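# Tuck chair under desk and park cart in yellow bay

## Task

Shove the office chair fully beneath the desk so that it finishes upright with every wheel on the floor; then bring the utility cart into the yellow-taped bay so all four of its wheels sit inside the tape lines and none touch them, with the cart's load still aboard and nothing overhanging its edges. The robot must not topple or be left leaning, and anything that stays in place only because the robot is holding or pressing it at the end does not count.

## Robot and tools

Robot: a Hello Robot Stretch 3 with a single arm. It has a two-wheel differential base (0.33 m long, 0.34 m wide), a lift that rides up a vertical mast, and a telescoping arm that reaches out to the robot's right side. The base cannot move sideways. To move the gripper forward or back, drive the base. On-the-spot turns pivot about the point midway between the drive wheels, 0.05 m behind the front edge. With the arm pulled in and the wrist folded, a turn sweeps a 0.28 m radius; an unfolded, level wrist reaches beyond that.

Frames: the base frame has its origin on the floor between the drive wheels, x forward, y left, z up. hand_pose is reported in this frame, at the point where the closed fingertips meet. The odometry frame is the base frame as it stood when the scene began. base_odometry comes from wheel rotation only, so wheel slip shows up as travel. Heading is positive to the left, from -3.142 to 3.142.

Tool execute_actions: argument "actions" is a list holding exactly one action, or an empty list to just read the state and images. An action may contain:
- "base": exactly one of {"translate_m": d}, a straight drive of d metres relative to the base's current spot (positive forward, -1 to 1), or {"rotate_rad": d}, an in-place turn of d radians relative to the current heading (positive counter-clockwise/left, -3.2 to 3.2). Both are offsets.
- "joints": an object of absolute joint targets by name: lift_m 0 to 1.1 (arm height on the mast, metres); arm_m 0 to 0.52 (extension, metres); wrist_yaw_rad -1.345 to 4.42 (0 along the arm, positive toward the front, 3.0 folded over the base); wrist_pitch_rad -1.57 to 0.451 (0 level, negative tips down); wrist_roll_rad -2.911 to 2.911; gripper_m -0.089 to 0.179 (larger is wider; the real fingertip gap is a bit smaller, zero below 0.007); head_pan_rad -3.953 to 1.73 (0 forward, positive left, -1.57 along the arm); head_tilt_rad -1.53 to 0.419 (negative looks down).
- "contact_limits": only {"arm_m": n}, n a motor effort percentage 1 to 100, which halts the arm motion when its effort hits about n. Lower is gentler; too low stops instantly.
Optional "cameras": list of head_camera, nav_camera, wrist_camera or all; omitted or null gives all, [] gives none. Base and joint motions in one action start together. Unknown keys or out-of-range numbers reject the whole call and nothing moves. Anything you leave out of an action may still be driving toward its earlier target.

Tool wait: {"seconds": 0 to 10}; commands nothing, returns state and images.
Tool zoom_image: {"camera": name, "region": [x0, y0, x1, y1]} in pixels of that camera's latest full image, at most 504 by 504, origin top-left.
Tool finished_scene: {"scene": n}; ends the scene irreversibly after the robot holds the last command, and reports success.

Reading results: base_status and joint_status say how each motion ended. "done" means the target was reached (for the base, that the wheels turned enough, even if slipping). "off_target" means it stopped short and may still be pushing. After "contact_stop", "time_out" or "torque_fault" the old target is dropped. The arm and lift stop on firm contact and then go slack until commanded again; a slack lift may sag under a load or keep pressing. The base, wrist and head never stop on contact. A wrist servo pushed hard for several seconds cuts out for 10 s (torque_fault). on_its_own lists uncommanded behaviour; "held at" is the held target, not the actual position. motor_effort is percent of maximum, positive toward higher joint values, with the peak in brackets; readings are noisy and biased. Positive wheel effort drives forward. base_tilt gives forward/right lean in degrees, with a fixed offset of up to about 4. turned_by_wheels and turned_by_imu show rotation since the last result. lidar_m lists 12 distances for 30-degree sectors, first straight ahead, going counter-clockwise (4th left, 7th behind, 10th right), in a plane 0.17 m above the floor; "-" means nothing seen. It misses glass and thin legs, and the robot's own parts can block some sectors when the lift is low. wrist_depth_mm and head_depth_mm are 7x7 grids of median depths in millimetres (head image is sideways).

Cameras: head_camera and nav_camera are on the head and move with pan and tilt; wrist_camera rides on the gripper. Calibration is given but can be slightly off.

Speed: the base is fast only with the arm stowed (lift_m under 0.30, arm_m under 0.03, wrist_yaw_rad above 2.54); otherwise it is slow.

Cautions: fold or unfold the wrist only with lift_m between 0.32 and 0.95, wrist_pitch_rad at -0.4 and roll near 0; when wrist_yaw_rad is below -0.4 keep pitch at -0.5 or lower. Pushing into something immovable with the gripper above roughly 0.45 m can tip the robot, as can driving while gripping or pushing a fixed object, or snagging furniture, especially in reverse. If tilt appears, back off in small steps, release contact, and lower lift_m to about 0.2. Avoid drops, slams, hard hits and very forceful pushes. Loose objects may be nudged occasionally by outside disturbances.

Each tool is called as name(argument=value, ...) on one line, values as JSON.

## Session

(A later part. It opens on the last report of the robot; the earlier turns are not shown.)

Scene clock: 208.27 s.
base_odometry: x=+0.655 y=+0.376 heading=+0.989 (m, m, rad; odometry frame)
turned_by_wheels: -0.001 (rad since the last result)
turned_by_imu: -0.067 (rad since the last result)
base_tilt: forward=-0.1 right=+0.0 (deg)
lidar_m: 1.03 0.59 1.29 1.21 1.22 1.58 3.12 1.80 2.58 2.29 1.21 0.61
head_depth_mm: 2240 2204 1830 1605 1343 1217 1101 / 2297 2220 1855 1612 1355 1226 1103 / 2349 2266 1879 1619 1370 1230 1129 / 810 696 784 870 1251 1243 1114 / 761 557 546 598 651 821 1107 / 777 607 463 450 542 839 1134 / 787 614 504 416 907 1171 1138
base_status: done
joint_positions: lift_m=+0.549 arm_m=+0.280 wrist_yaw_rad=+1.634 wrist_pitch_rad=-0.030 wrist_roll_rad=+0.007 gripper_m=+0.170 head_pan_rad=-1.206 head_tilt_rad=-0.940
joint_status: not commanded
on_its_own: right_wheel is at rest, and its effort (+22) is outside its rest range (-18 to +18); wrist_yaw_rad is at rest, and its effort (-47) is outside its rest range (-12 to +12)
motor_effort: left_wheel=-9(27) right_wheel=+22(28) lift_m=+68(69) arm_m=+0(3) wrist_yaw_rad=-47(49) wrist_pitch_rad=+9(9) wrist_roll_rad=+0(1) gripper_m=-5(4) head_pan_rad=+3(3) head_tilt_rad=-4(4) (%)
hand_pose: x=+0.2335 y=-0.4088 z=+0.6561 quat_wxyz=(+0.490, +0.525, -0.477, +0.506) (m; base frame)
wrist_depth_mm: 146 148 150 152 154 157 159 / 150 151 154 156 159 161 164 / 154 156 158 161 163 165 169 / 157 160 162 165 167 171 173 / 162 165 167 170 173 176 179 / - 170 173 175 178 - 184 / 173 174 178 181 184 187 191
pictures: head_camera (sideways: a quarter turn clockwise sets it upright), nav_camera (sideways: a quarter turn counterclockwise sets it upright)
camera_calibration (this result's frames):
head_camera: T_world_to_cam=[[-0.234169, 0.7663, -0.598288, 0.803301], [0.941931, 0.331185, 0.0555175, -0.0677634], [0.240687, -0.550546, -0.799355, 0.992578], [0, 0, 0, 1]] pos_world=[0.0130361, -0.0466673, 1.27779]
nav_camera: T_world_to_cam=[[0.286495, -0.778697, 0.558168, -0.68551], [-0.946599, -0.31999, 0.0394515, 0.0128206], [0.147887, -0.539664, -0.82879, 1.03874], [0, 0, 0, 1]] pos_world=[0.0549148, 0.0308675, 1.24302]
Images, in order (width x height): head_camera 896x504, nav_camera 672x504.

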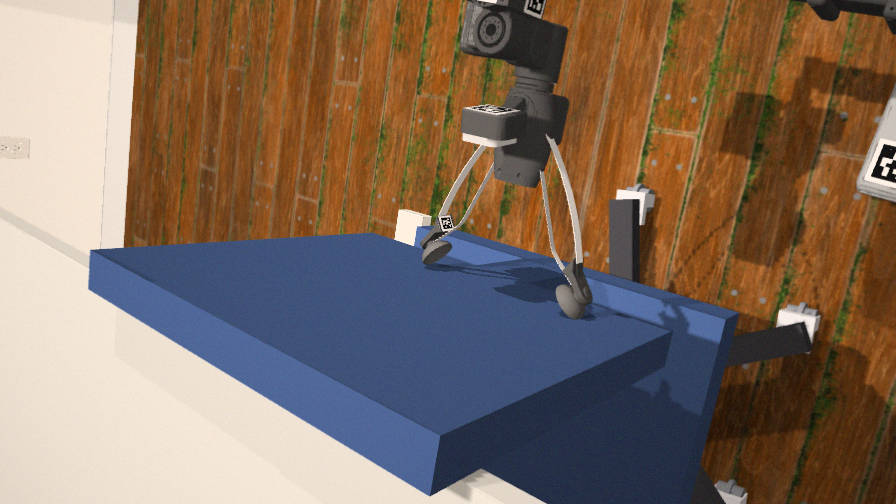

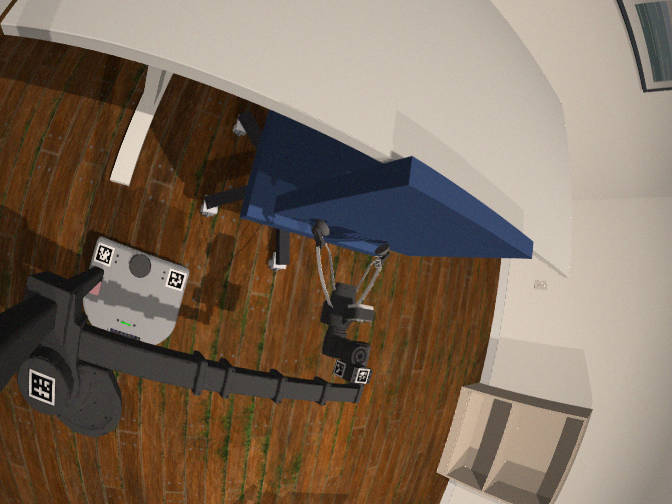

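execute_actions(actions=[{"base":{"translate_m":-0.3},"joints":{"arm_m":0,"lift_m":0.28,"wrist_yaw_rad":2.7,"gripper_m":0.03,"wrist_pitch_rad":-0.3}}], cameras=[])

execute_actions(actions=[{"base":{"translate_m":-0.92}}], cameras=[])

execute_actions(actions=[{"base":{"rotate_rad":-1.46},"joints":{"head_pan_rad":-1.8}}], cameras=["head_camera","nav_camera"])

execute_actions(actions=[{"base":{"translate_m":0.7}}], cameras=[])

execute_actions(actions=[{"joints":{"wrist_yaw_rad":0,"wrist_pitch_rad":0,"gripper_m":0.12,"head_pan_rad":-1.5}}])

Scene clock: 224.03 s.
base_odometry: x=+0.490 y=+0.125 heading=+0.989 (m, m, rad; odometry frame)
turned_by_wheels: +0.000 (rad since the last result)
turned_by_imu: +0.000 (rad since the last result)
base_tilt: forward=-0.1 right=+0.0 (deg)
lidar_m: 0.88 0.89 1.27 1.16 1.21 1.54 2.82 1.55 2.47 2.27 1.41 0.86
head_depth_mm: 2260 2204 1844 1571 1361 1220 1109 / 2307 2220 1853 1592 1380 1224 1137 / 2368 2267 1871 1599 1401 1237 1135 / 2453 2285 1884 1613 1404 1246 1118 / 2466 2310 1903 1622 1415 1255 1122 / 2515 2339 1936 1544 1404 1269 1130 / 902 880 883 948 1318 1227 1138
base_status: done
joint_positions: lift_m=+0.281 arm_m=+0.001 wrist_yaw_rad=+2.699 wrist_pitch_rad=-0.318 wrist_roll_rad=+0.006 gripper_m=+0.030 head_pan_rad=-1.206 head_tilt_rad=-0.940
joint_status: all done
motor_effort: left_wheel=+1(12) right_wheel=+1(5) lift_m=+18(60) arm_m=-2(4) wrist_yaw_rad=+0(9) wrist_pitch_rad=+5(7) wrist_roll_rad=+0(1) gripper_m=-1(83) head_pan_rad=+2(2) head_tilt_rad=-4(5) (%)
hand_pose: x=+0.0797 y=+0.0675 z=+0.3166 quat_wxyz=(+0.262, +0.708, -0.045, +0.655) (m; base frame)
wrist_depth_mm: 898 994 - - - - - / 954 - - - - - - / - - - - - - - / 889 912 960 - - - - / 698 696 751 761 763 785 717 / 561 569 - 577 609 588 621 / - 477 491 489 503 512 518
pictures: none
No camera images: the call's "cameras" was empty. Leave "cameras" out to get every camera's image.

Scene clock: 228.87 s.
base_odometry: x=-0.015 y=-0.644 heading=+0.989 (m, m, rad; odometry frame)
turned_by_wheels: +0.000 (rad since the last result)
turned_by_imu: +0.001 (rad since the last result)
base_tilt: forward=-0.1 right=+0.0 (deg)
lidar_m: 1.72 1.72 1.18 1.10 1.12 1.42 1.91 0.95 0.91 2.35 2.45 2.15
head_depth_mm: 2282 2201 1825 1562 1370 1220 1105 / 2325 2226 1853 1576 1385 1231 1141 / 2383 2228 1873 1604 1398 1238 1135 / 2441 2273 1899 1599 1403 1246 1119 / 2617 2295 1906 1631 1412 1254 1120 / 2668 2335 1929 1637 1418 1265 1133 / 2714 2348 1935 1654 1437 1269 1134
base_status: done
joint_positions: lift_m=+0.281 arm_m=+0.001 wrist_yaw_rad=+2.699 wrist_pitch_rad=-0.318 wrist_roll_rad=+0.006 gripper_m=+0.030 head_pan_rad=-1.206 head_tilt_rad=-0.940
joint_status: not commanded
motor_effort: left_wheel=+0(11) right_wheel=+1(5) lift_m=+18(18) arm_m=-3(3) wrist_yaw_rad=+0(1) wrist_pitch_rad=+5(5) wrist_roll_rad=+0(0) gripper_m=+0(0) head_pan_rad=+3(2) head_tilt_rad=-5(4) (%)
hand_pose: x=+0.0797 y=+0.0675 z=+0.3165 quat_wxyz=(+0.263, +0.708, -0.044, +0.654) (m; base frame)
wrist_depth_mm: 826 951 - - - - - / 882 - - - - - - / 930 - - - - - - / 919 915 939 979 - - - / 684 694 744 769 772 795 817 / 564 562 - 585 610 624 638 / - 474 486 491 501 509 521
pictures: none
No camera images: the call's "cameras" was empty. Leave "cameras" out to get every camera's image.

Scene clock: 230.97 s.
base_odometry: x=-0.015 y=-0.644 heading=-0.471 (m, m, rad; odometry frame)
turned_by_wheels: -1.460 (rad since the last result)
turned_by_imu: -1.464 (rad since the last result)
base_tilt: forward=-0.1 right=+0.0 (deg)
lidar_m: 2.36 2.44 1.73 1.79 1.52 1.13 1.10 1.15 1.58 1.92 0.93 0.92
head_depth_mm: 2097 2117 1820 1577 1373 1218 1102 / 2384 2240 1830 1588 1388 1230 1136 / 2408 2264 1870 1596 1398 1238 1158 / 2359 2271 1882 1607 1406 1247 1131 / 2310 2295 1908 1622 1403 1247 1124 / 2231 2196 1926 1640 1427 1261 1126 / 1682 1904 1946 1655 1439 1271 1136
base_status: done
joint_positions: lift_m=+0.281 arm_m=+0.001 wrist_yaw_rad=+2.699 wrist_pitch_rad=-0.318 wrist_roll_rad=+0.006 gripper_m=+0.030 head_pan_rad=-1.793 head_tilt_rad=-0.940
joint_status: all done
motor_effort: left_wheel=+2(14) right_wheel=-1(4) lift_m=+18(18) arm_m=-3(3) wrist_yaw_rad=+0(1) wrist_pitch_rad=+5(5) wrist_roll_rad=+0(0) gripper_m=+0(0) head_pan_rad=-3(33) head_tilt_rad=-4(5) (%)
hand_pose: x=+0.0797 y=+0.0675 z=+0.3165 quat_wxyz=(+0.263, +0.708, -0.044, +0.655) (m; base frame)
wrist_depth_mm: - - - - - - - / - - - - - - - / - - - - - - - / 878 923 955 972 - - - / 686 707 744 761 759 773 794 / 570 569 - 580 615 626 637 / - 475 491 494 496 510 524
pictures: head_camera (sideways: a quarter turn clockwise sets it upright), nav_camera (sideways: a quarter turn counterclockwise sets it upright)
camera_calibration (this result's frames):
head_camera: T_world_to_cam=[[0.229267, 0.767807, -0.598255, 0.80043], [0.967751, -0.245713, 0.0555164, -0.0679195], [-0.104373, -0.59169, -0.79938, 0.994715], [0, 0, 0, 1]] pos_world=[-0.0139613, -0.0427013, 1.27779]
nav_camera: T_world_to_cam=[[-0.192556, -0.807099, 0.558134, -0.682543], [-0.965441, 0.257616, 0.0394531, 0.0129334], [-0.175627, -0.531248, -0.828813, 1.04074], [0, 0, 0, 1]] pos_world=[0.0638408, -0.00131927, 1.24302]
Images, in order (width x height): head_camera 896x504, nav_camera 672x504.

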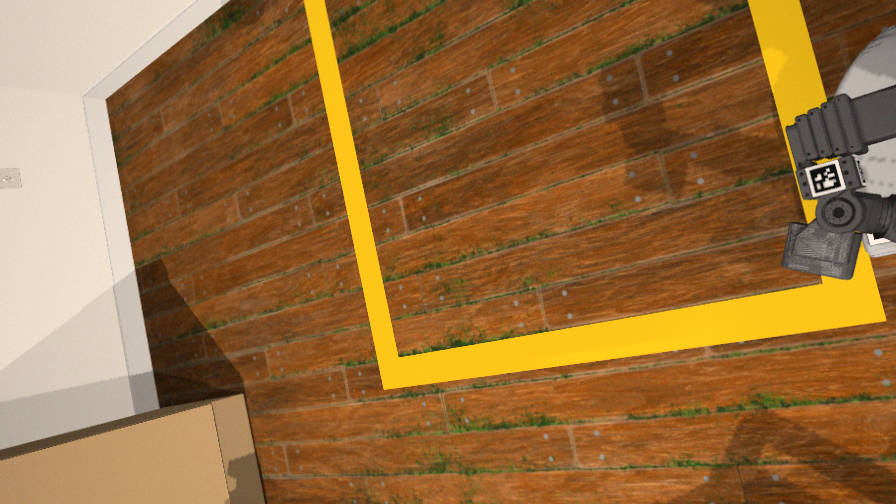

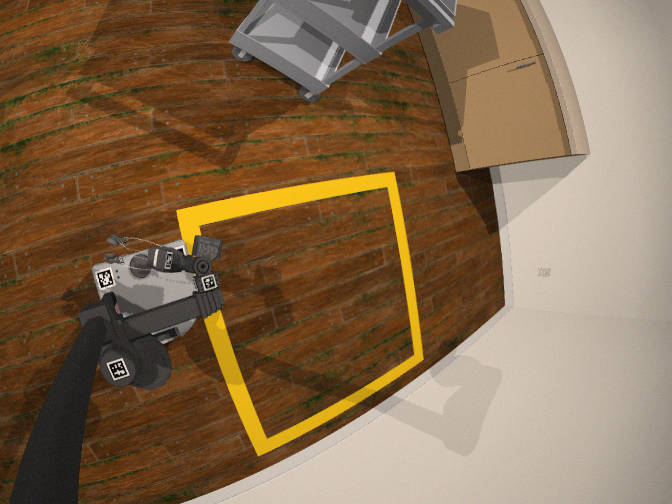

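Scene clock: 235.17 s.
base_odometry: x=+0.609 y=-0.961 heading=-0.471 (m, m, rad; odometry frame)
turned_by_wheels: +0.000 (rad since the last result)
turned_by_imu: -0.003 (rad since the last result)
base_tilt: forward=+0.0 right=-0.1 (deg)
lidar_m: 1.66 1.78 1.85 1.62 2.32 1.86 1.80 1.87 1.98 0.47 0.51 2.04
head_depth_mm: 2514 2200 1822 1581 1376 1219 1101 / 2486 2231 1858 1591 1387 1224 1130 / 1900 2135 1861 1602 1393 1239 1165 / 1788 808 1146 1332 1361 1242 1141 / 1744 860 670 1029 1207 1234 1122 / 1673 888 663 668 933 1236 1127 / 772 779 722 980 1209 1271 1136
base_status: done
joint_positions: lift_m=+0.281 arm_m=+0.001 wrist_yaw_rad=+2.699 wrist_pitch_rad=-0.318 wrist_roll_rad=+0.006 gripper_m=+0.030 head_pan_rad=-1.793 head_tilt_rad=-0.940
joint_status: not commanded
motor_effort: left_wheel=+2(13) right_wheel=-1(2) lift_m=+18(18) arm_m=-3(3) wrist_yaw_rad=+0(0) wrist_pitch_rad=+5(6) wrist_roll_rad=+0(0) gripper_m=-1(0) head_pan_rad=-3(3) head_tilt_rad=-4(4) (%)
hand_pose: x=+0.0797 y=+0.0675 z=+0.3165 quat_wxyz=(+0.263, +0.708, -0.044, +0.654) (m; base frame)
wrist_depth_mm: - - - - - - - / - - - - - - - / - - - - - - - / 898 907 955 997 - - - / 688 693 742 769 758 783 815 / 568 564 - 583 622 617 632 / - 473 491 489 499 510 516
pictures: none
No camera images: the call's "cameras" was empty. Leave "cameras" out to get every camera's image.

Scene clock: 237.50 s.
base_odometry: x=+0.609 y=-0.961 heading=-0.471 (m, m, rad; odometry frame)
turned_by_wheels: +0.000 (rad since the last result)
turned_by_imu: -0.001 (rad since the last result)
base_tilt: forward=-0.1 right=+0.0 (deg)
lidar_m: 1.66 1.78 1.84 1.62 2.32 1.87 1.80 1.87 1.98 0.47 0.51 2.03
head_depth_mm: 1720 811 1829 1564 1377 1224 1102 / 1696 792 1071 1361 1377 1229 1140 / 1663 861 674 1058 1318 1255 1126 / 789 830 652 902 1060 1232 1114 / 634 700 723 985 1268 1249 1128 / 563 668 732 1082 1378 1266 1129 / 585 701 1148 1351 1433 1276 1139
base_status: not commanded
joint_positions: lift_m=+0.281 arm_m=+0.001 wrist_yaw_rad=+0.002 wrist_pitch_rad=-0.026 wrist_roll_rad=+0.006 gripper_m=+0.120 head_pan_rad=-1.507 head_tilt_rad=-0.940
joint_status: all done
motor_effort: left_wheel=+2(2) right_wheel=-1(1) lift_m=+18(18) arm_m=-3(3) wrist_yaw_rad=-2(2) wrist_pitch_rad=+8(7) wrist_roll_rad=+0(0) gripper_m=+0(80) head_pan_rad=+3(22) head_tilt_rad=-5(4) (%)
hand_pose: x=-0.0210 y=-0.4012 z=+0.3888 quat_wxyz=(+0.705, +0.010, -0.709, -0.009) (m; base frame)
wrist_depth_mm: 287 217 264 - - - - / 289 223 267 375 - - - / - 236 - 442 - - - / - 249 - - - - - / 725 763 858 - - - - / 598 - 610 621 921 - - / 421 266 467 468 739 736 772
pictures: head_camera (sideways: a quarter turn clockwise sets it upright), nav_camera (sideways: a quarter turn counterclockwise sets it upright), wrist_camera
camera_calibration (this result's frames):
head_camera: T_world_to_cam=[[0.0033152, 0.801299, -0.598255, 0.801809], [0.99776, 0.0373209, 0.0555164, -0.0681025], [0.0668127, -0.597099, -0.79938, 0.993671], [0, 0, 0, 1]] pos_world=[-0.00109801, -0.0466266, 1.27779]
nav_camera: T_world_to_cam=[[0.0429903, -0.828637, 0.558134, -0.68398], [-0.998902, -0.0252499, 0.0394531, 0.0131375], [-0.0185995, -0.559217, -0.828813, 1.03978], [0, 0, 0, 1]] pos_world=[0.061867, 0.0150259, 1.24302]
wrist_camera: T_world_to_cam=[[-0.99887, 0.0334442, 0.0337582, -0.030368], [-0.0270825, 0.183085, -0.982724, 0.49435], [-0.039047, -0.982528, -0.181973, -0.160834], [0, 0, 0, 1]] pos_world=[-0.0232255, -0.247517, 0.457567]
Images, in order (width x height): head_camera 896x504, nav_camera 672x504, wrist_camera 644x364.

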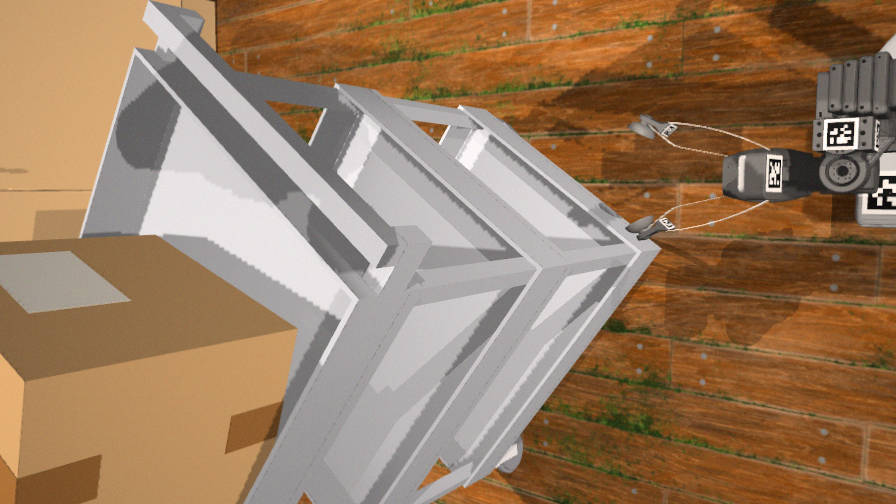

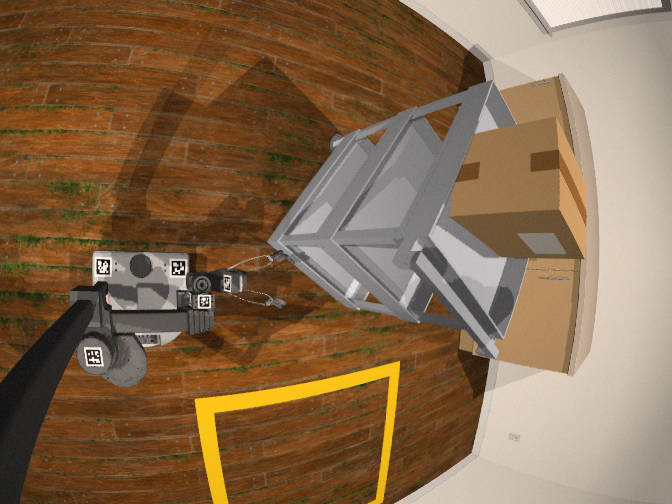

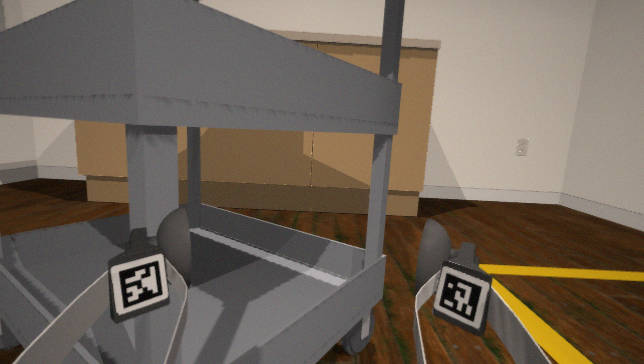

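Post at x≈0.09, y≈-0.49. Cage it.

execute_actions(actions=[{"base":{"translate_m":0.11},"joints":{"lift_m":0.2}}], cameras=[])

execute_actions(actions=[{"joints":{"arm_m":0.15}}], cameras=["wrist_camera"])

execute_actions(actions=[{"joints":{"gripper_m":0.01}}], cameras=[])

execute_actions(actions=[{"base":{"translate_m":-0.5}}], cameras=["wrist_camera","nav_camera"])

Scene clock: 246.30 s.
base_odometry: x=+0.707 y=-1.011 heading=-0.470 (m, m, rad; odometry frame)
turned_by_wheels: +0.000 (rad since the last result)
turned_by_imu: -0.002 (rad since the last result)
base_tilt: forward=-0.1 right=+0.0 (deg)
lidar_m: 1.55 1.68 2.31 1.63 2.33 1.97 1.91 1.99 0.74 0.46 0.61 1.93
head_depth_mm: 1685 834 977 1509 1368 1221 1098 / 1656 849 655 1001 1309 1226 1134 / 704 792 713 747 1031 1233 1120 / 565 658 698 1014 1247 1245 1114 / 574 678 738 1066 1349 1255 1121 / 600 707 1140 1317 1426 1257 1134 / 648 874 1150 1607 1438 1269 1141
base_status: done
joint_positions: lift_m=+0.201 arm_m=+0.001 wrist_yaw_rad=+0.001 wrist_pitch_rad=-0.024 wrist_roll_rad=+0.006 gripper_m=+0.120 head_pan_rad=-1.507 head_tilt_rad=-0.940
joint_status: all done
motor_effort: left_wheel=+2(9) right_wheel=-1(1) lift_m=+17(19) arm_m=-3(3) wrist_yaw_rad=-2(1) wrist_pitch_rad=+7(8) wrist_roll_rad=+0(0) gripper_m=+0(0) head_pan_rad=+3(3) head_tilt_rad=-4(5) (%)
hand_pose: x=-0.0211 y=-0.4012 z=+0.3092 quat_wxyz=(+0.705, +0.009, -0.709, -0.009) (m; base frame)
wrist_depth_mm: 455 331 265 226 348 - - / - 604 544 233 461 - - / - - - 244 - - - / - - 952 757 - - - / 586 670 693 595 666 - - / 599 - 458 308 436 862 868 / 560 537 287 274 579 608 639
pictures: none
No camera images: the call's "cameras" was empty. Leave "cameras" out to get every camera's image.

Scene clock: 248.67 s.
base_odometry: x=+0.707 y=-1.011 heading=-0.470 (m, m, rad; odometry frame)
turned_by_wheels: +0.000 (rad since the last result)
turned_by_imu: -0.001 (rad since the last result)
base_tilt: forward=-0.1 right=+0.0 (deg)
lidar_m: 1.55 1.68 2.32 1.63 2.33 1.98 1.91 1.99 0.74 0.46 0.61 1.92
head_depth_mm: 1683 835 978 1499 1366 1224 1092 / 1647 846 655 1005 1321 1261 1115 / 704 793 711 746 1011 1215 1117 / 565 658 698 1019 1239 1246 1116 / 574 676 738 1074 1343 1258 1123 / 598 705 1134 1317 1429 1267 1131 / 650 874 1150 1618 1440 1269 1138
base_status: not commanded
joint_positions: lift_m=+0.201 arm_m=+0.150 wrist_yaw_rad=+0.001 wrist_pitch_rad=-0.024 wrist_roll_rad=+0.006 gripper_m=+0.120 head_pan_rad=-1.507 head_tilt_rad=-0.940
joint_status: all done
motor_effort: left_wheel=+2(2) right_wheel=-1(0) lift_m=+17(17) arm_m=+4(4) wrist_yaw_rad=+0(1) wrist_pitch_rad=+7(7) wrist_roll_rad=+0(0) gripper_m=-1(1) head_pan_rad=+2(2) head_tilt_rad=-4(4) (%)
hand_pose: x=-0.0213 y=-0.5502 z=+0.3092 quat_wxyz=(+0.705, +0.009, -0.709, -0.009) (m; base frame)
wrist_depth_mm: 287 270 81 84 232 318 - / - 623 83 87 451 - - / - - 85 91 - - - / - - 88 95 - - - / 539 616 89 98 585 - - / 434 - 92 103 480 855 876 / 335 337 95 108 344 613 639
pictures: wrist_camera
camera_calibration (this result's frames):
wrist_camera: T_world_to_cam=[[-0.998832, 0.0346023, 0.0337154, -0.0223287], [-0.0268769, 0.18192, -0.982946, 0.442766], [-0.0401457, -0.982704, -0.180778, -0.322252], [0, 0, 0, 1]] pos_world=[-0.0233395, -0.396454, 0.377712]
Images, in order (width x height): wrist_camera 644x364.

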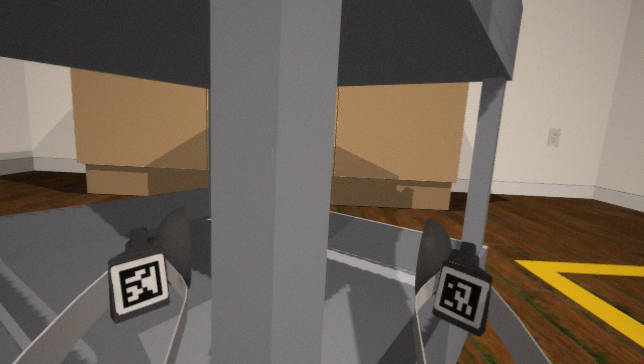

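Scene clock: 250.27 s.
base_odometry: x=+0.707 y=-1.011 heading=-0.470 (m, m, rad; odometry frame)
turned_by_wheels: +0.000 (rad since the last result)
turned_by_imu: +0.000 (rad since the last result)
base_tilt: forward=-0.2 right=+0.0 (deg)
lidar_m: 1.55 1.68 2.30 1.63 2.32 1.98 1.91 1.98 0.73 0.46 0.61 1.92
head_depth_mm: 1679 838 757 1500 1373 1217 1096 / 1653 849 648 994 1314 1261 1118 / 693 793 712 804 1011 1220 1122 / 561 657 697 1019 1256 1248 1118 / 576 679 727 1075 1344 1252 1124 / 600 707 1137 1319 1424 1264 1126 / 658 895 1146 1617 1436 1266 1135
base_status: not commanded
joint_positions: lift_m=+0.201 arm_m=+0.150 wrist_yaw_rad=+0.016 wrist_pitch_rad=-0.024 wrist_roll_rad=+0.006 gripper_m=+0.011 head_pan_rad=-1.507 head_tilt_rad=-0.940
joint_status: all done
motor_effort: left_wheel=+9(9) right_wheel=-7(9) lift_m=+17(17) arm_m=+3(5) wrist_yaw_rad=-12(16) wrist_pitch_rad=+7(7) wrist_roll_rad=+0(0) gripper_m=-23(89) head_pan_rad=+3(3) head_tilt_rad=-4(5) (%)
hand_pose: x=-0.0173 y=-0.5503 z=+0.3092 quat_wxyz=(+0.705, +0.015, -0.709, -0.003) (m; base frame)
wrist_depth_mm: 288 270 233 78 232 276 - / - - 454 80 452 426 - / - - 754 82 - - - / - - 780 85 - - - / 543 594 351 86 - - - / 433 457 96 89 498 784 870 / 321 339 313 93 350 616 635
pictures: none
No camera images: the call's "cameras" was empty. Leave "cameras" out to get every camera's image.

Scene clock: 256.47 s.
base_odometry: x=+0.261 y=-0.785 heading=-0.470 (m, m, rad; odometry frame)
turned_by_wheels: +0.000 (rad since the last result)
turned_by_imu: +0.001 (rad since the last result)
base_tilt: forward=-0.1 right=+0.0 (deg)
lidar_m: 2.05 2.15 1.99 1.64 1.94 1.45 1.41 1.47 2.03 0.46 0.47 0.54
head_depth_mm: 2308 2172 1831 1569 1376 1219 1092 / 1840 2108 1709 1574 1388 1265 1122 / 1731 1881 658 954 1131 1210 1132 / 1717 841 718 979 943 1219 1120 / 1725 878 691 969 931 1215 1125 / 1646 543 626 642 931 1201 1129 / 495 510 591 627 926 1178 1137
base_status: done
joint_positions: lift_m=+0.201 arm_m=+0.150 wrist_yaw_rad=+0.069 wrist_pitch_rad=-0.024 wrist_roll_rad=+0.006 gripper_m=+0.014 head_pan_rad=-1.507 head_tilt_rad=-0.940
joint_status: not commanded
on_its_own: wrist_yaw_rad is held at +0.047, not at your +0.000, by its stall guard, which is still easing
motor_effort: left_wheel=+8(14) right_wheel=-7(15) lift_m=+17(17) arm_m=+2(3) wrist_yaw_rad=-17(23) wrist_pitch_rad=+7(7) wrist_roll_rad=+0(0) gripper_m=-16(23) head_pan_rad=+2(2) head_tilt_rad=-5(4) (%)
hand_pose: x=-0.0039 y=-0.5499 z=+0.3092 quat_wxyz=(+0.705, +0.033, -0.708, +0.015) (m; base frame)
wrist_depth_mm: 288 271 253 90 - - - / - - 486 92 - - - / - - - 95 - - - / - - - 97 - - - / 498 526 540 99 - - - / 431 450 101 103 851 849 869 / 332 341 337 107 605 632 639
pictures: nav_camera (sideways: a quarter turn counterclockwise sets it upright), wrist_camera
camera_calibration (this result's frames):
nav_camera: T_world_to_cam=[[0.0432799, -0.828622, 0.558134, -0.683982], [-0.998893, -0.025599, 0.0394531, 0.0131375], [-0.018404, -0.559224, -0.828813, 1.03978], [0, 0, 0, 1]] pos_world=[0.0618618, 0.0150454, 1.24302]
wrist_camera: T_world_to_cam=[[-0.998871, -0.0334782, 0.0337072, -0.0423935], [-0.0391872, 0.179508, -0.982976, 0.441842], [0.0268575, -0.983187, -0.180617, -0.32127], [0, 0, 0, 1]] pos_world=[-0.0164025, -0.396602, 0.377722]
Images, in order (width x height): nav_camera 672x504, wrist_camera 644x364.

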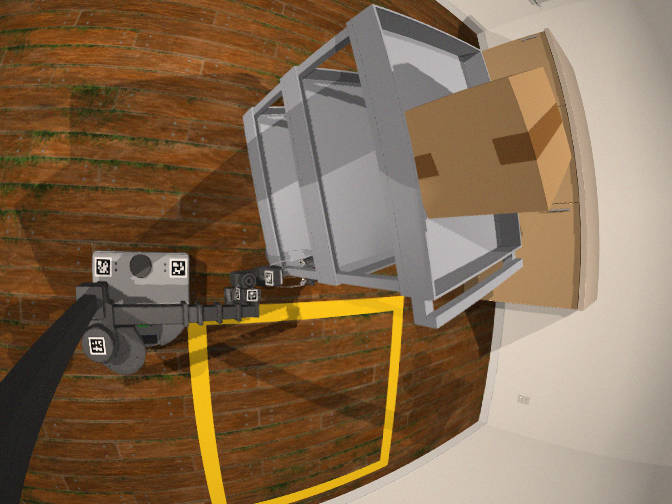

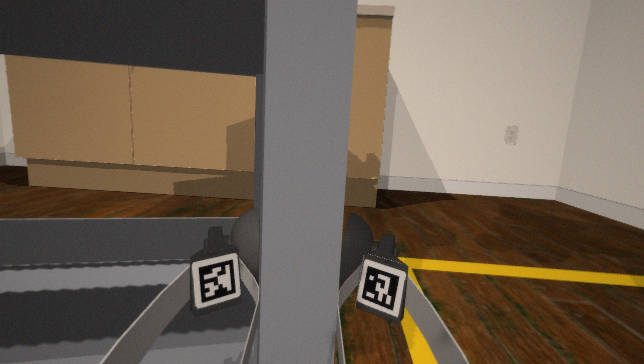

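execute_actions(actions=[{"base":{"translate_m":-0.55},"joints":{"arm_m":0.3,"wrist_yaw_rad":0}}], cameras=["nav_camera"])

execute_actions(actions=[{"base":{"translate_m":-0.42},"joints":{"wrist_yaw_rad":0,"head_pan_rad":-1.2}}])

Scene clock: 267.53 s.
base_odometry: x=-0.230 y=-0.536 heading=-0.469 (m, m, rad; odometry frame)
turned_by_wheels: +0.000 (rad since the last result)
turned_by_imu: +0.001 (rad since the last result)
base_tilt: forward=-0.1 right=+0.0 (deg)
lidar_m: 2.59 3.04 1.83 1.81 1.20 0.89 0.86 0.90 1.24 0.52 0.44 0.44
head_depth_mm: 2280 2204 1836 1568 1385 1215 1094 / 2268 2199 1851 1578 1396 1226 1132 / 2291 759 1731 1524 1379 1234 1127 / 2308 798 706 1015 1255 1250 1114 / 1744 834 690 1009 947 1194 1123 / 541 588 633 970 904 1114 1131 / 502 514 563 595 906 850 1120
base_status: done
joint_positions: lift_m=+0.201 arm_m=+0.300 wrist_yaw_rad=+0.105 wrist_pitch_rad=-0.022 wrist_roll_rad=+0.007 gripper_m=+0.013 head_pan_rad=-1.507 head_tilt_rad=-0.940
joint_status: wrist_yaw_rad off_target (ended at +0.105, target +0.000); the others done
on_its_own: wrist_yaw_rad is held at +0.098, not at your +0.000, by its stall guard, which is not easing now
motor_effort: left_wheel=+4(19) right_wheel=-3(22) lift_m=+17(17) arm_m=+3(11) wrist_yaw_rad=-5(42) wrist_pitch_rad=+7(8) wrist_roll_rad=+0(0) gripper_m=-8(19) head_pan_rad=+3(2) head_tilt_rad=-4(5) (%)
hand_pose: x=+0.0053 y=-0.6991 z=+0.3098 quat_wxyz=(+0.704, +0.045, -0.708, +0.029) (m; base frame)
wrist_depth_mm: 289 271 - 114 - - - / - - - 117 - - - / - - - 120 - - - / - - - 123 - - - / - 988 - 125 - - - / 417 416 - 127 823 852 889 / 334 339 285 136 602 628 638
pictures: nav_camera (sideways: a quarter turn counterclockwise sets it upright)
camera_calibration (this result's frames):
nav_camera: T_world_to_cam=[[0.0432857, -0.828621, 0.558133, -0.683982], [-0.998893, -0.0256061, 0.0394531, 0.0131375], [-0.0184001, -0.559223, -0.828813, 1.03978], [0, 0, 0, 1]] pos_world=[0.0618617, 0.0150458, 1.24302]
Images, in order (width x height): nav_camera 672x504.

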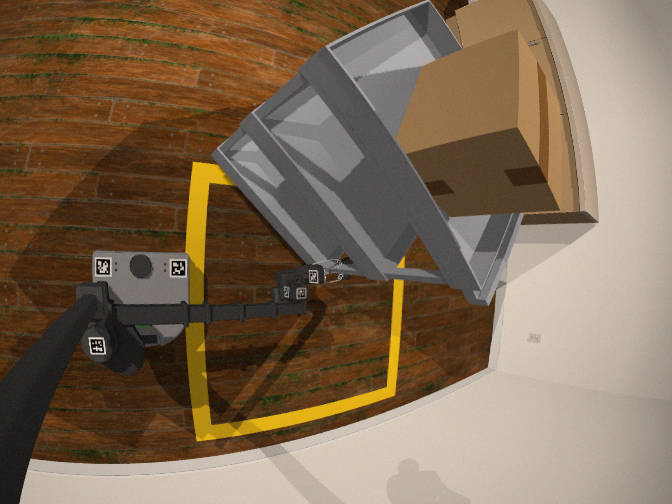

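Scene clock: 272.93 s.
base_odometry: x=-0.604 y=-0.346 heading=-0.469 (m, m, rad; odometry frame)
turned_by_wheels: +0.000 (rad since the last result)
turned_by_imu: +0.001 (rad since the last result)
base_tilt: forward=-0.1 right=+0.0 (deg)
lidar_m: 3.02 2.59 1.90 1.54 0.61 0.45 0.44 0.46 0.63 0.50 0.40 0.39
head_depth_mm: 2232 754 752 1470 1394 1200 1097 / 2220 803 685 1000 1234 1225 1111 / 517 592 653 990 1147 1235 1126 / 484 513 593 955 925 1185 1116 / 478 463 561 607 897 1129 1127 / 487 504 647 590 892 972 1132 / 512 575 707 630 621 1251 1137
base_status: done
joint_positions: lift_m=+0.201 arm_m=+0.300 wrist_yaw_rad=+0.095 wrist_pitch_rad=-0.022 wrist_roll_rad=+0.007 gripper_m=+0.013 head_pan_rad=-1.207 head_tilt_rad=-0.940
joint_status: wrist_yaw_rad off_target (ended at +0.095, target +0.000); the others done
on_its_own: wrist_yaw_rad is held at +0.082, not at your +0.000, by its stall guard, which is not easing now
motor_effort: left_wheel=+7(26) right_wheel=-6(31) lift_m=+17(17) arm_m=+3(3) wrist_yaw_rad=-9(51) wrist_pitch_rad=+6(7) wrist_roll_rad=+0(0) gripper_m=-8(14) head_pan_rad=+4(23) head_tilt_rad=-4(4) (%)
hand_pose: x=+0.0027 y=-0.6993 z=+0.3098 quat_wxyz=(+0.705, +0.042, -0.708, +0.025) (m; base frame)
wrist_depth_mm: 287 309 - 113 - 974 604 / - - - 117 - 968 598 / - - - 120 - 944 599 / - - - 124 - 924 577 / 428 - - 126 - 890 571 / 415 383 - 128 827 797 567 / 331 331 555 137 607 620 535
pictures: head_camera (sideways: a quarter turn clockwise sets it upright), nav_camera (sideways: a quarter turn counterclockwise sets it upright), wrist_camera
camera_calibration (this result's frames):
head_camera: T_world_to_cam=[[-0.233866, 0.766419, -0.598255, 0.803256], [0.942067, 0.330799, 0.0555164, -0.0677628], [0.240451, -0.550613, -0.79938, 0.992612], [0, 0, 0, 1]] pos_world=[0.0130168, -0.0466692, 1.27779]
nav_camera: T_world_to_cam=[[0.286186, -0.778835, 0.558134, -0.685464], [-0.946729, -0.319606, 0.0394531, 0.0128193], [0.147655, -0.539692, -0.828813, 1.03877], [0, 0, 0, 1]] pos_world=[0.0549265, 0.0308499, 1.24302]
wrist_camera: T_world_to_cam=[[-0.997677, -0.0592664, 0.033578, -0.0588137], [-0.0435725, 0.176356, -0.983362, 0.467382], [0.0523586, -0.982541, -0.178529, -0.468524], [0, 0, 0, 1]] pos_world=[-0.0137808, -0.546255, 0.377935]
Images, in order (width x height): head_camera 896x504, nav_camera 672x504, wrist_camera 644x364.

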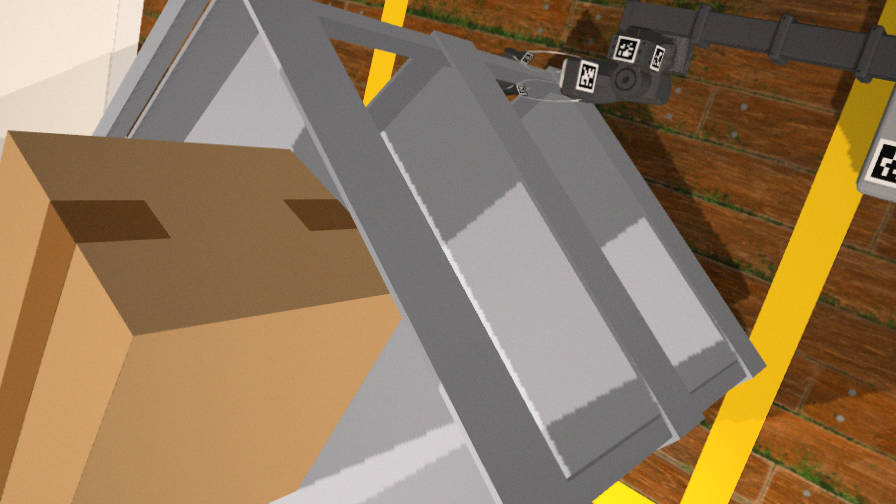

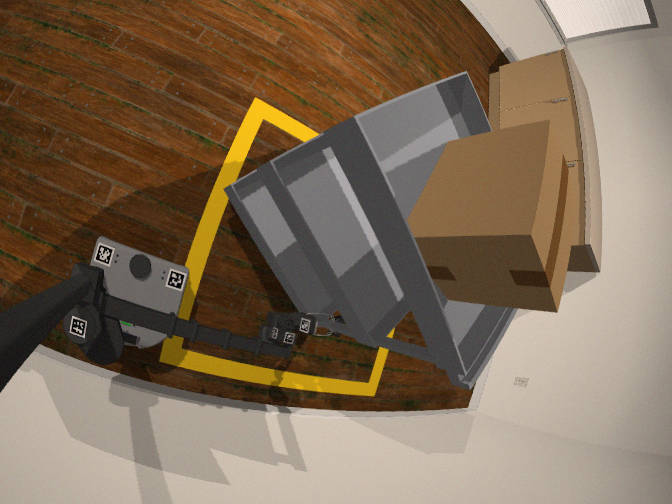

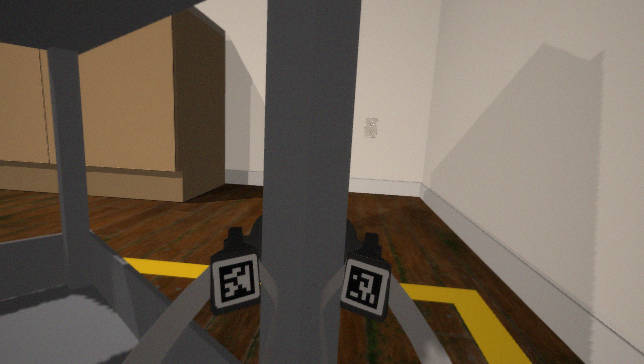

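execute_actions(actions=[{"joints":{"arm_m":0.06}}])

Scene clock: 278.50 s.
base_odometry: x=-0.604 y=-0.346 heading=-0.470 (m, m, rad; odometry frame)
turned_by_wheels: +0.000 (rad since the last result)
turned_by_imu: -0.002 (rad since the last result)
base_tilt: forward=-0.1 right=+0.0 (deg)
lidar_m: 0.47 2.59 1.91 1.54 0.61 0.45 0.44 0.46 0.63 0.36 0.34 0.35
head_depth_mm: 2232 2207 640 580 1328 1225 1113 / 2296 782 686 587 869 1118 - / 2276 795 677 599 881 1125 1126 / 1807 430 509 577 874 1101 1118 / 479 411 472 541 864 1055 1125 / 487 396 440 514 856 996 1129 / 495 387 412 593 564 840 1113
base_status: not commanded
joint_positions: lift_m=+0.201 arm_m=+0.060 wrist_yaw_rad=+0.030 wrist_pitch_rad=-0.024 wrist_roll_rad=+0.007 gripper_m=+0.013 head_pan_rad=-1.207 head_tilt_rad=-0.940
joint_status: all done
on_its_own: wrist_yaw_rad is held at +0.038, not at your +0.000, by its stall guard, which is not easing now
motor_effort: left_wheel=+0(8) right_wheel=+2(9) lift_m=+18(18) arm_m=-5(7) wrist_yaw_rad=+5(21) wrist_pitch_rad=+8(7) wrist_roll_rad=+0(0) gripper_m=-7(9) head_pan_rad=+3(3) head_tilt_rad=-4(5) (%)
hand_pose: x=-0.0137 y=-0.4609 z=+0.3092 quat_wxyz=(+0.705, +0.020, -0.709, +0.002) (m; base frame)
wrist_depth_mm: 289 269 291 114 - 832 537 / - - - 118 - 805 524 / - - - 121 - 793 526 / - - - 123 - 776 516 / 463 514 - 126 - 793 505 / 428 447 - 128 821 728 497 / 334 340 305 137 605 607 490
pictures: head_camera (sideways: a quarter turn clockwise sets it upright), nav_camera (sideways: a quarter turn counterclockwise sets it upright), wrist_camera
camera_calibration (this result's frames):
head_camera: T_world_to_cam=[[-0.233866, 0.766418, -0.598255, 0.803256], [0.942067, 0.330799, 0.0555164, -0.0677628], [0.240451, -0.550613, -0.79938, 0.992612], [0, 0, 0, 1]] pos_world=[0.0130168, -0.0466692, 1.27779]
nav_camera: T_world_to_cam=[[0.286186, -0.778835, 0.558134, -0.685464], [-0.946729, -0.319606, 0.0394531, 0.0128193], [0.147655, -0.539692, -0.828812, 1.03877], [0, 0, 0, 1]] pos_world=[0.0549265, 0.0308499, 1.24302]
wrist_camera: T_world_to_cam=[[-0.999422, 0.00468315, 0.0336586, -0.0315552], [-0.0322591, 0.180695, -0.98301, 0.426171], [-0.0106855, -0.983528, -0.180439, -0.234236], [0, 0, 0, 1]] pos_world=[-0.020292, -0.307236, 0.377727]
Images, in order (width x height): head_camera 896x504, nav_camera 672x504, wrist_camera 644x364.

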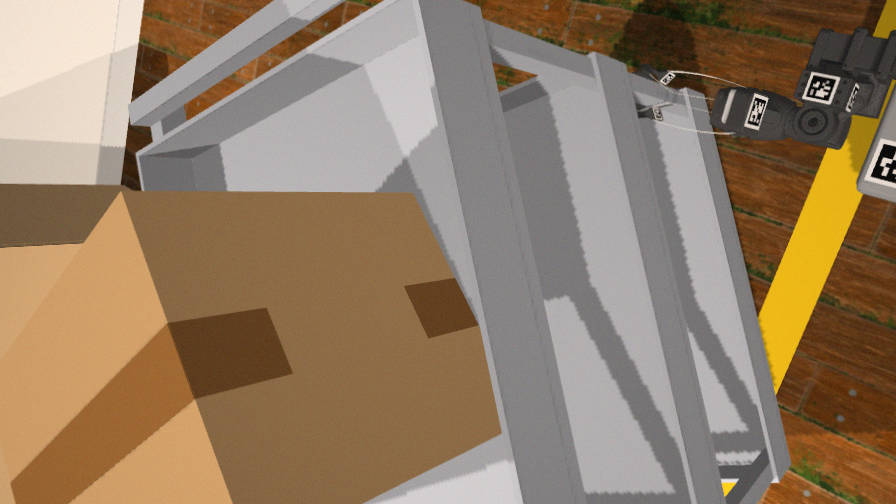

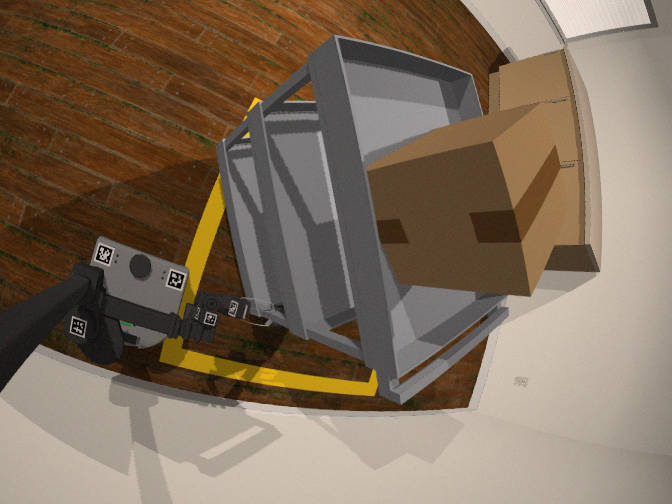

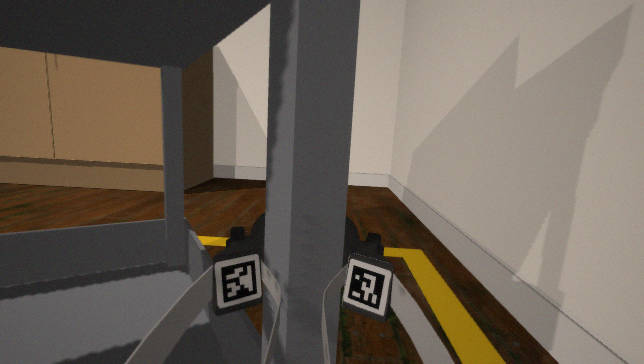

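execute_actions(actions=[{"joints":{"gripper_m":0.08}}], cameras=[])

execute_actions(actions=[{"joints":{"arm_m":0,"lift_m":0.25}}], cameras=[])

execute_actions(actions=[{"joints":{"wrist_yaw_rad":2.7}}], cameras=[])

execute_actions(actions=[{"base":{"rotate_rad":0.75},"joints":{"gripper_m":0.02}}], cameras=[])

execute_actions(actions=[{"base":{"translate_m":0.65}}], cameras=[])

execute_actions(actions=[{"base":{"rotate_rad":-2.36},"joints":{"head_pan_rad":0,"wrist_yaw_rad":3.1}}], cameras=["nav_camera","head_camera"])

Scene clock: 289.87 s.
base_odometry: x=-0.604 y=-0.346 heading=-0.469 (m, m, rad; odometry frame)
turned_by_wheels: +0.000 (rad since the last result)
turned_by_imu: -0.001 (rad since the last result)
base_tilt: forward=+0.0 right=+0.1 (deg)
lidar_m: 0.47 2.59 1.91 1.54 0.61 0.45 0.44 0.46 0.64 0.36 0.34 0.35
head_depth_mm: 2239 2214 639 579 1328 1214 1111 / 2299 784 687 585 867 1122 - / 2292 796 677 598 881 1121 1126 / 1795 428 507 575 872 1103 1117 / 479 410 471 539 865 1056 1120 / 487 395 440 511 854 999 1131 / 494 388 412 592 562 848 1122
base_status: not commanded
joint_positions: lift_m=+0.201 arm_m=+0.060 wrist_yaw_rad=+0.036 wrist_pitch_rad=-0.024 wrist_roll_rad=+0.007 gripper_m=+0.080 head_pan_rad=-1.207 head_tilt_rad=-0.940
joint_status: all done
on_its_own: wrist_yaw_rad is held at +0.038, not at your +0.000, by its stall guard, which is not easing now
motor_effort: left_wheel=-1(1) right_wheel=+1(2) lift_m=+18(18) arm_m=-3(5) wrist_yaw_rad=+0(4) wrist_pitch_rad=+7(7) wrist_roll_rad=+0(0) gripper_m=-1(83) head_pan_rad=+3(3) head_tilt_rad=-4(5) (%)
hand_pose: x=-0.0123 y=-0.4607 z=+0.3092 quat_wxyz=(+0.705, +0.021, -0.709, +0.004) (m; base frame)
wrist_depth_mm: 286 269 261 113 - 831 543 / - - - 116 - 845 532 / - - - 120 - 817 531 / - - - 124 - 803 524 / 464 506 - 127 - 792 504 / 431 465 376 130 831 737 507 / 334 332 307 133 586 616 489
pictures: none
No camera images: the call's "cameras" was empty. Leave "cameras" out to get every camera's image.

Scene clock: 291.47 s.
base_odometry: x=-0.604 y=-0.346 heading=-0.469 (m, m, rad; odometry frame)
turned_by_wheels: +0.000 (rad since the last result)
turned_by_imu: +0.000 (rad since the last result)
base_tilt: forward=-0.1 right=+0.0 (deg)
lidar_m: 0.47 2.59 1.91 1.54 0.61 0.45 0.44 0.46 0.63 0.36 0.34 0.35
head_depth_mm: 2221 2210 640 579 1326 1216 1105 / 2303 784 687 585 865 1176 - / 2317 801 677 599 878 1128 1123 / 1794 428 508 575 871 1101 1117 / 480 410 471 541 863 1052 1120 / 488 394 440 512 852 999 1130 / 495 387 411 593 563 845 1117
base_status: not commanded
joint_positions: lift_m=+0.249 arm_m=+0.001 wrist_yaw_rad=+0.037 wrist_pitch_rad=-0.024 wrist_roll_rad=+0.007 gripper_m=+0.080 head_pan_rad=-1.207 head_tilt_rad=-0.940
joint_status: all done
on_its_own: wrist_yaw_rad is held at +0.038, not at your +0.000, by its stall guard, which is not easing now
motor_effort: left_wheel=+1(0) right_wheel=+1(0) lift_m=+69(71) arm_m=-4(4) wrist_yaw_rad=+1(0) wrist_pitch_rad=+7(7) wrist_roll_rad=+0(0) gripper_m=-1(1) head_pan_rad=+3(2) head_tilt_rad=-5(4) (%)
hand_pose: x=-0.0121 y=-0.4011 z=+0.3577 quat_wxyz=(+0.705, +0.022, -0.709, +0.004) (m; base frame)
wrist_depth_mm: 112 122 136 159 - 851 537 / 256 217 194 171 - 816 540 / - - - 184 - 797 534 / - - - 188 - 799 526 / - - - 192 - 786 518 / 484 531 808 199 944 752 514 / 405 405 388 212 658 641 502
pictures: none
No camera images: the call's "cameras" was empty. Leave "cameras" out to get every camera's image.

Scene clock: 293.97 s.
base_odometry: x=-0.604 y=-0.346 heading=-0.469 (m, m, rad; odometry frame)
turned_by_wheels: +0.000 (rad since the last result)
turned_by_imu: -0.001 (rad since the last result)
base_tilt: forward=-0.1 right=+0.0 (deg)
lidar_m: 0.49 2.59 1.91 1.54 0.61 0.45 0.44 0.46 0.63 0.38 0.36 0.37
head_depth_mm: 2232 2197 632 601 1373 1220 1106 / 2322 774 684 597 863 1203 1126 / 2303 817 713 591 883 1149 1147 / 1800 455 539 583 887 1121 1118 / 479 426 499 558 878 1093 1127 / 487 408 464 531 870 1040 1135 / 494 398 434 527 860 847 1128
base_status: not commanded
joint_positions: lift_m=+0.249 arm_m=+0.000 wrist_yaw_rad=+2.698 wrist_pitch_rad=-0.024 wrist_roll_rad=+0.007 gripper_m=+0.080 head_pan_rad=-1.207 head_tilt_rad=-0.940
joint_status: all done
motor_effort: left_wheel=+1(15) right_wheel=+0(23) lift_m=+68(69) arm_m=+0(3) wrist_yaw_rad=+0(66) wrist_pitch_rad=+7(8) wrist_roll_rad=+0(0) gripper_m=-1(21) head_pan_rad=+3(3) head_tilt_rad=-5(5) (%)
hand_pose: x=+0.0883 y=+0.0855 z=+0.3576 quat_wxyz=(+0.164, +0.694, -0.147, +0.686) (m; base frame)
wrist_depth_mm: - - - - - - - / - - - - - - - / - - - - - - - / - - - - - - - / - - - - - - - / 829 884 817 899 946 966 - / 639 641 655 670 661 708 726
pictures: none
No camera images: the call's "cameras" was empty. Leave "cameras" out to get every camera's image.

Scene clock: 295.60 s.
base_odometry: x=-0.604 y=-0.346 heading=+0.280 (m, m, rad; odometry frame)
turned_by_wheels: +0.750 (rad since the last result)
turned_by_imu: +0.752 (rad since the last result)
base_tilt: forward=-0.1 right=+0.0 (deg)
lidar_m: 2.05 1.91 0.92 0.51 0.44 0.44 0.50 0.44 0.36 0.36 0.40 3.08
head_depth_mm: 506 402 456 523 849 1012 1090 / 2730 824 706 563 877 1089 1128 / 2828 809 712 602 895 1156 1149 / 2829 2279 703 825 939 1224 1118 / 2909 2308 690 1525 1392 1253 1126 / 2929 2313 1938 1652 1427 1265 1129 / 2807 2357 1939 1651 1434 1271 1140
base_status: done
joint_positions: lift_m=+0.249 arm_m=+0.000 wrist_yaw_rad=+2.699 wrist_pitch_rad=-0.024 wrist_roll_rad=+0.007 gripper_m=+0.020 head_pan_rad=-1.207 head_tilt_rad=-0.940
joint_status: all done
motor_effort: left_wheel=-2(10) right_wheel=+2(7) lift_m=+68(68) arm_m=+0(0) wrist_yaw_rad=+1(2) wrist_pitch_rad=+7(7) wrist_roll_rad=+0(0) gripper_m=-1(77) head_pan_rad=+3(3) head_tilt_rad=-4(5) (%)
hand_pose: x=+0.0882 y=+0.0855 z=+0.3576 quat_wxyz=(+0.163, +0.694, -0.147, +0.686) (m; base frame)
wrist_depth_mm: 458 566 826 - - - - / 474 592 866 - - - - / 465 588 855 - - - - / 464 599 883 - - - - / 468 616 846 - - - - / 474 625 783 865 940 953 987 / 477 591 659 674 680 710 724
pictures: none
No camera images: the call's "cameras" was empty. Leave "cameras" out to get every camera's image.

Scene clock: 299.47 s.
base_odometry: x=+0.020 y=-0.167 heading=+0.280 (m, m, rad; odometry frame)
turned_by_wheels: +0.000 (rad since the last result)
turned_by_imu: -0.003 (rad since the last result)
base_tilt: forward=-0.1 right=+0.0 (deg)
lidar_m: 1.42 1.36 1.80 1.04 0.91 0.91 1.04 0.58 0.56 2.67 2.60 2.55
head_depth_mm: 2744 2212 1817 1578 1370 1222 1109 / 2787 2241 1854 1582 1384 1226 1124 / 2818 2254 1864 1590 1391 1236 1145 / 2770 2298 1875 1614 1404 1243 1114 / 2700 2309 1901 1634 1416 1251 1122 / 2555 2336 1932 1642 1427 1264 1135 / 2460 2354 1947 1661 1430 1266 1138
base_status: done
joint_positions: lift_m=+0.249 arm_m=+0.000 wrist_yaw_rad=+2.699 wrist_pitch_rad=-0.024 wrist_roll_rad=+0.007 gripper_m=+0.020 head_pan_rad=-1.206 head_tilt_rad=-0.940
joint_status: not commanded
motor_effort: left_wheel=-2(8) right_wheel=+2(7) lift_m=+68(68) arm_m=-1(1) wrist_yaw_rad=+0(0) wrist_pitch_rad=+7(7) wrist_roll_rad=+0(0) gripper_m=-2(0) head_pan_rad=+3(2) head_tilt_rad=-4(4) (%)
hand_pose: x=+0.0881 y=+0.0856 z=+0.3577 quat_wxyz=(+0.163, +0.694, -0.147, +0.686) (m; base frame)
wrist_depth_mm: 887 - - - - - - / 932 - - - - - - / 893 - - - - - - / 882 - - - - - - / 885 - - - - - - / 813 824 913 863 948 953 930 / 626 651 658 672 684 695 719
pictures: none
No camera images: the call's "cameras" was empty. Leave "cameras" out to get every camera's image.

Scene clock: 302.13 s.
base_odometry: x=+0.020 y=-0.167 heading=-2.080 (m, m, rad; odometry frame)
turned_by_wheels: -2.360 (rad since the last result)
turned_by_imu: -2.369 (rad since the last result)
base_tilt: forward=-0.1 right=+0.0 (deg)
lidar_m: 0.56 0.84 2.99 2.55 1.96 1.42 1.36 1.29 0.95 0.91 0.94 0.74
head_depth_mm: 747 807 1162 1421 1373 1219 1099 / 646 730 1141 1314 1357 1227 1102 / 683 779 1107 1055 1324 1237 1108 / 731 824 711 965 1282 1248 1119 / 800 861 1120 1344 1391 1254 1124 / 2056 916 1187 1611 1420 1265 1125 / 2109 2254 1928 1653 1437 1273 1139
base_status: done
joint_positions: lift_m=+0.249 arm_m=+0.001 wrist_yaw_rad=+3.099 wrist_pitch_rad=-0.024 wrist_roll_rad=+0.007 gripper_m=+0.020 head_pan_rad=-0.007 head_tilt_rad=-0.940
joint_status: all done
motor_effort: left_wheel=+2(14) right_wheel=-1(4) lift_m=+68(68) arm_m=-1(0) wrist_yaw_rad=+0(3) wrist_pitch_rad=+7(7) wrist_roll_rad=+0(0) gripper_m=-1(0) head_pan_rad=+2(42) head_tilt_rad=-4(5) (%)
hand_pose: x=-0.0104 y=+0.1099 z=+0.3577 quat_wxyz=(+0.024, +0.709, -0.006, +0.704) (m; base frame)
wrist_depth_mm: - - - - - - - / - - - - - - - / - - - - - - - / - - - - - - - / - - - - - - - / 812 850 - 886 938 947 998 / 627 642 662 669 692 703 731
pictures: head_camera (sideways: a quarter turn clockwise sets it upright), nav_camera (sideways: a quarter turn counterclockwise sets it upright)
camera_calibration (this result's frames):
head_camera: T_world_to_cam=[[-0.799077, 0.0598378, -0.598243, 0.806688], [0.0331639, 0.997907, 0.0555161, -0.062218], [0.600313, 0.0245215, -0.799389, 0.990428], [0, 0, 0, 1]] pos_world=[0.0521023, -0.0104696, 1.27779]
nav_camera: T_world_to_cam=[[0.829613, -0.0155764, 0.558121, -0.688763], [-0.045284, -0.998195, 0.0394537, 0.00731973], [0.556499, -0.0580053, -0.828821, 1.03629], [0, 0, 0, 1]] pos_world=[-0.00495498, 0.0566881, 1.24302]
Images, in order (width x height): head_camera 896x504, nav_camera 672x504.

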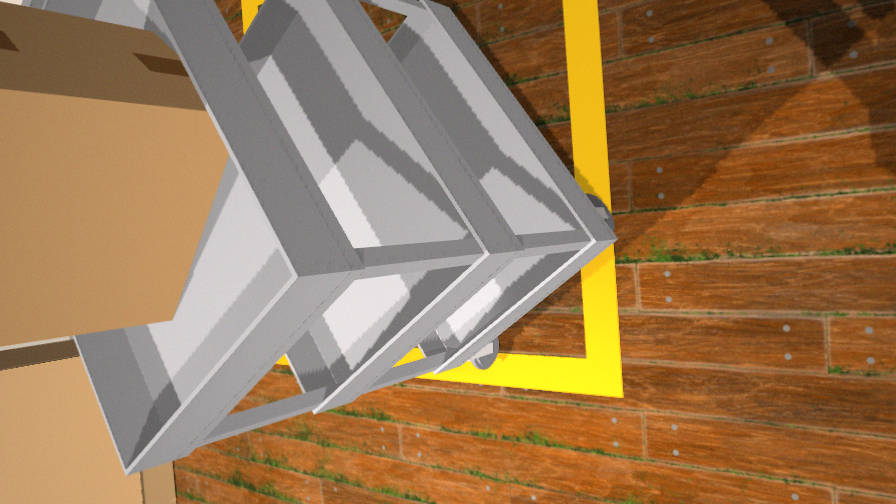

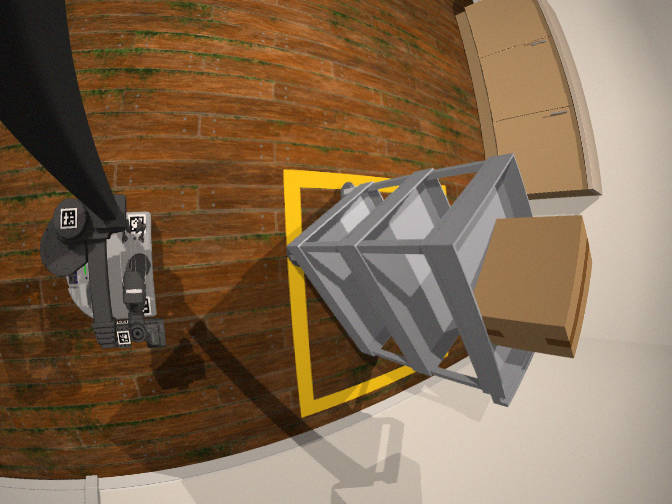

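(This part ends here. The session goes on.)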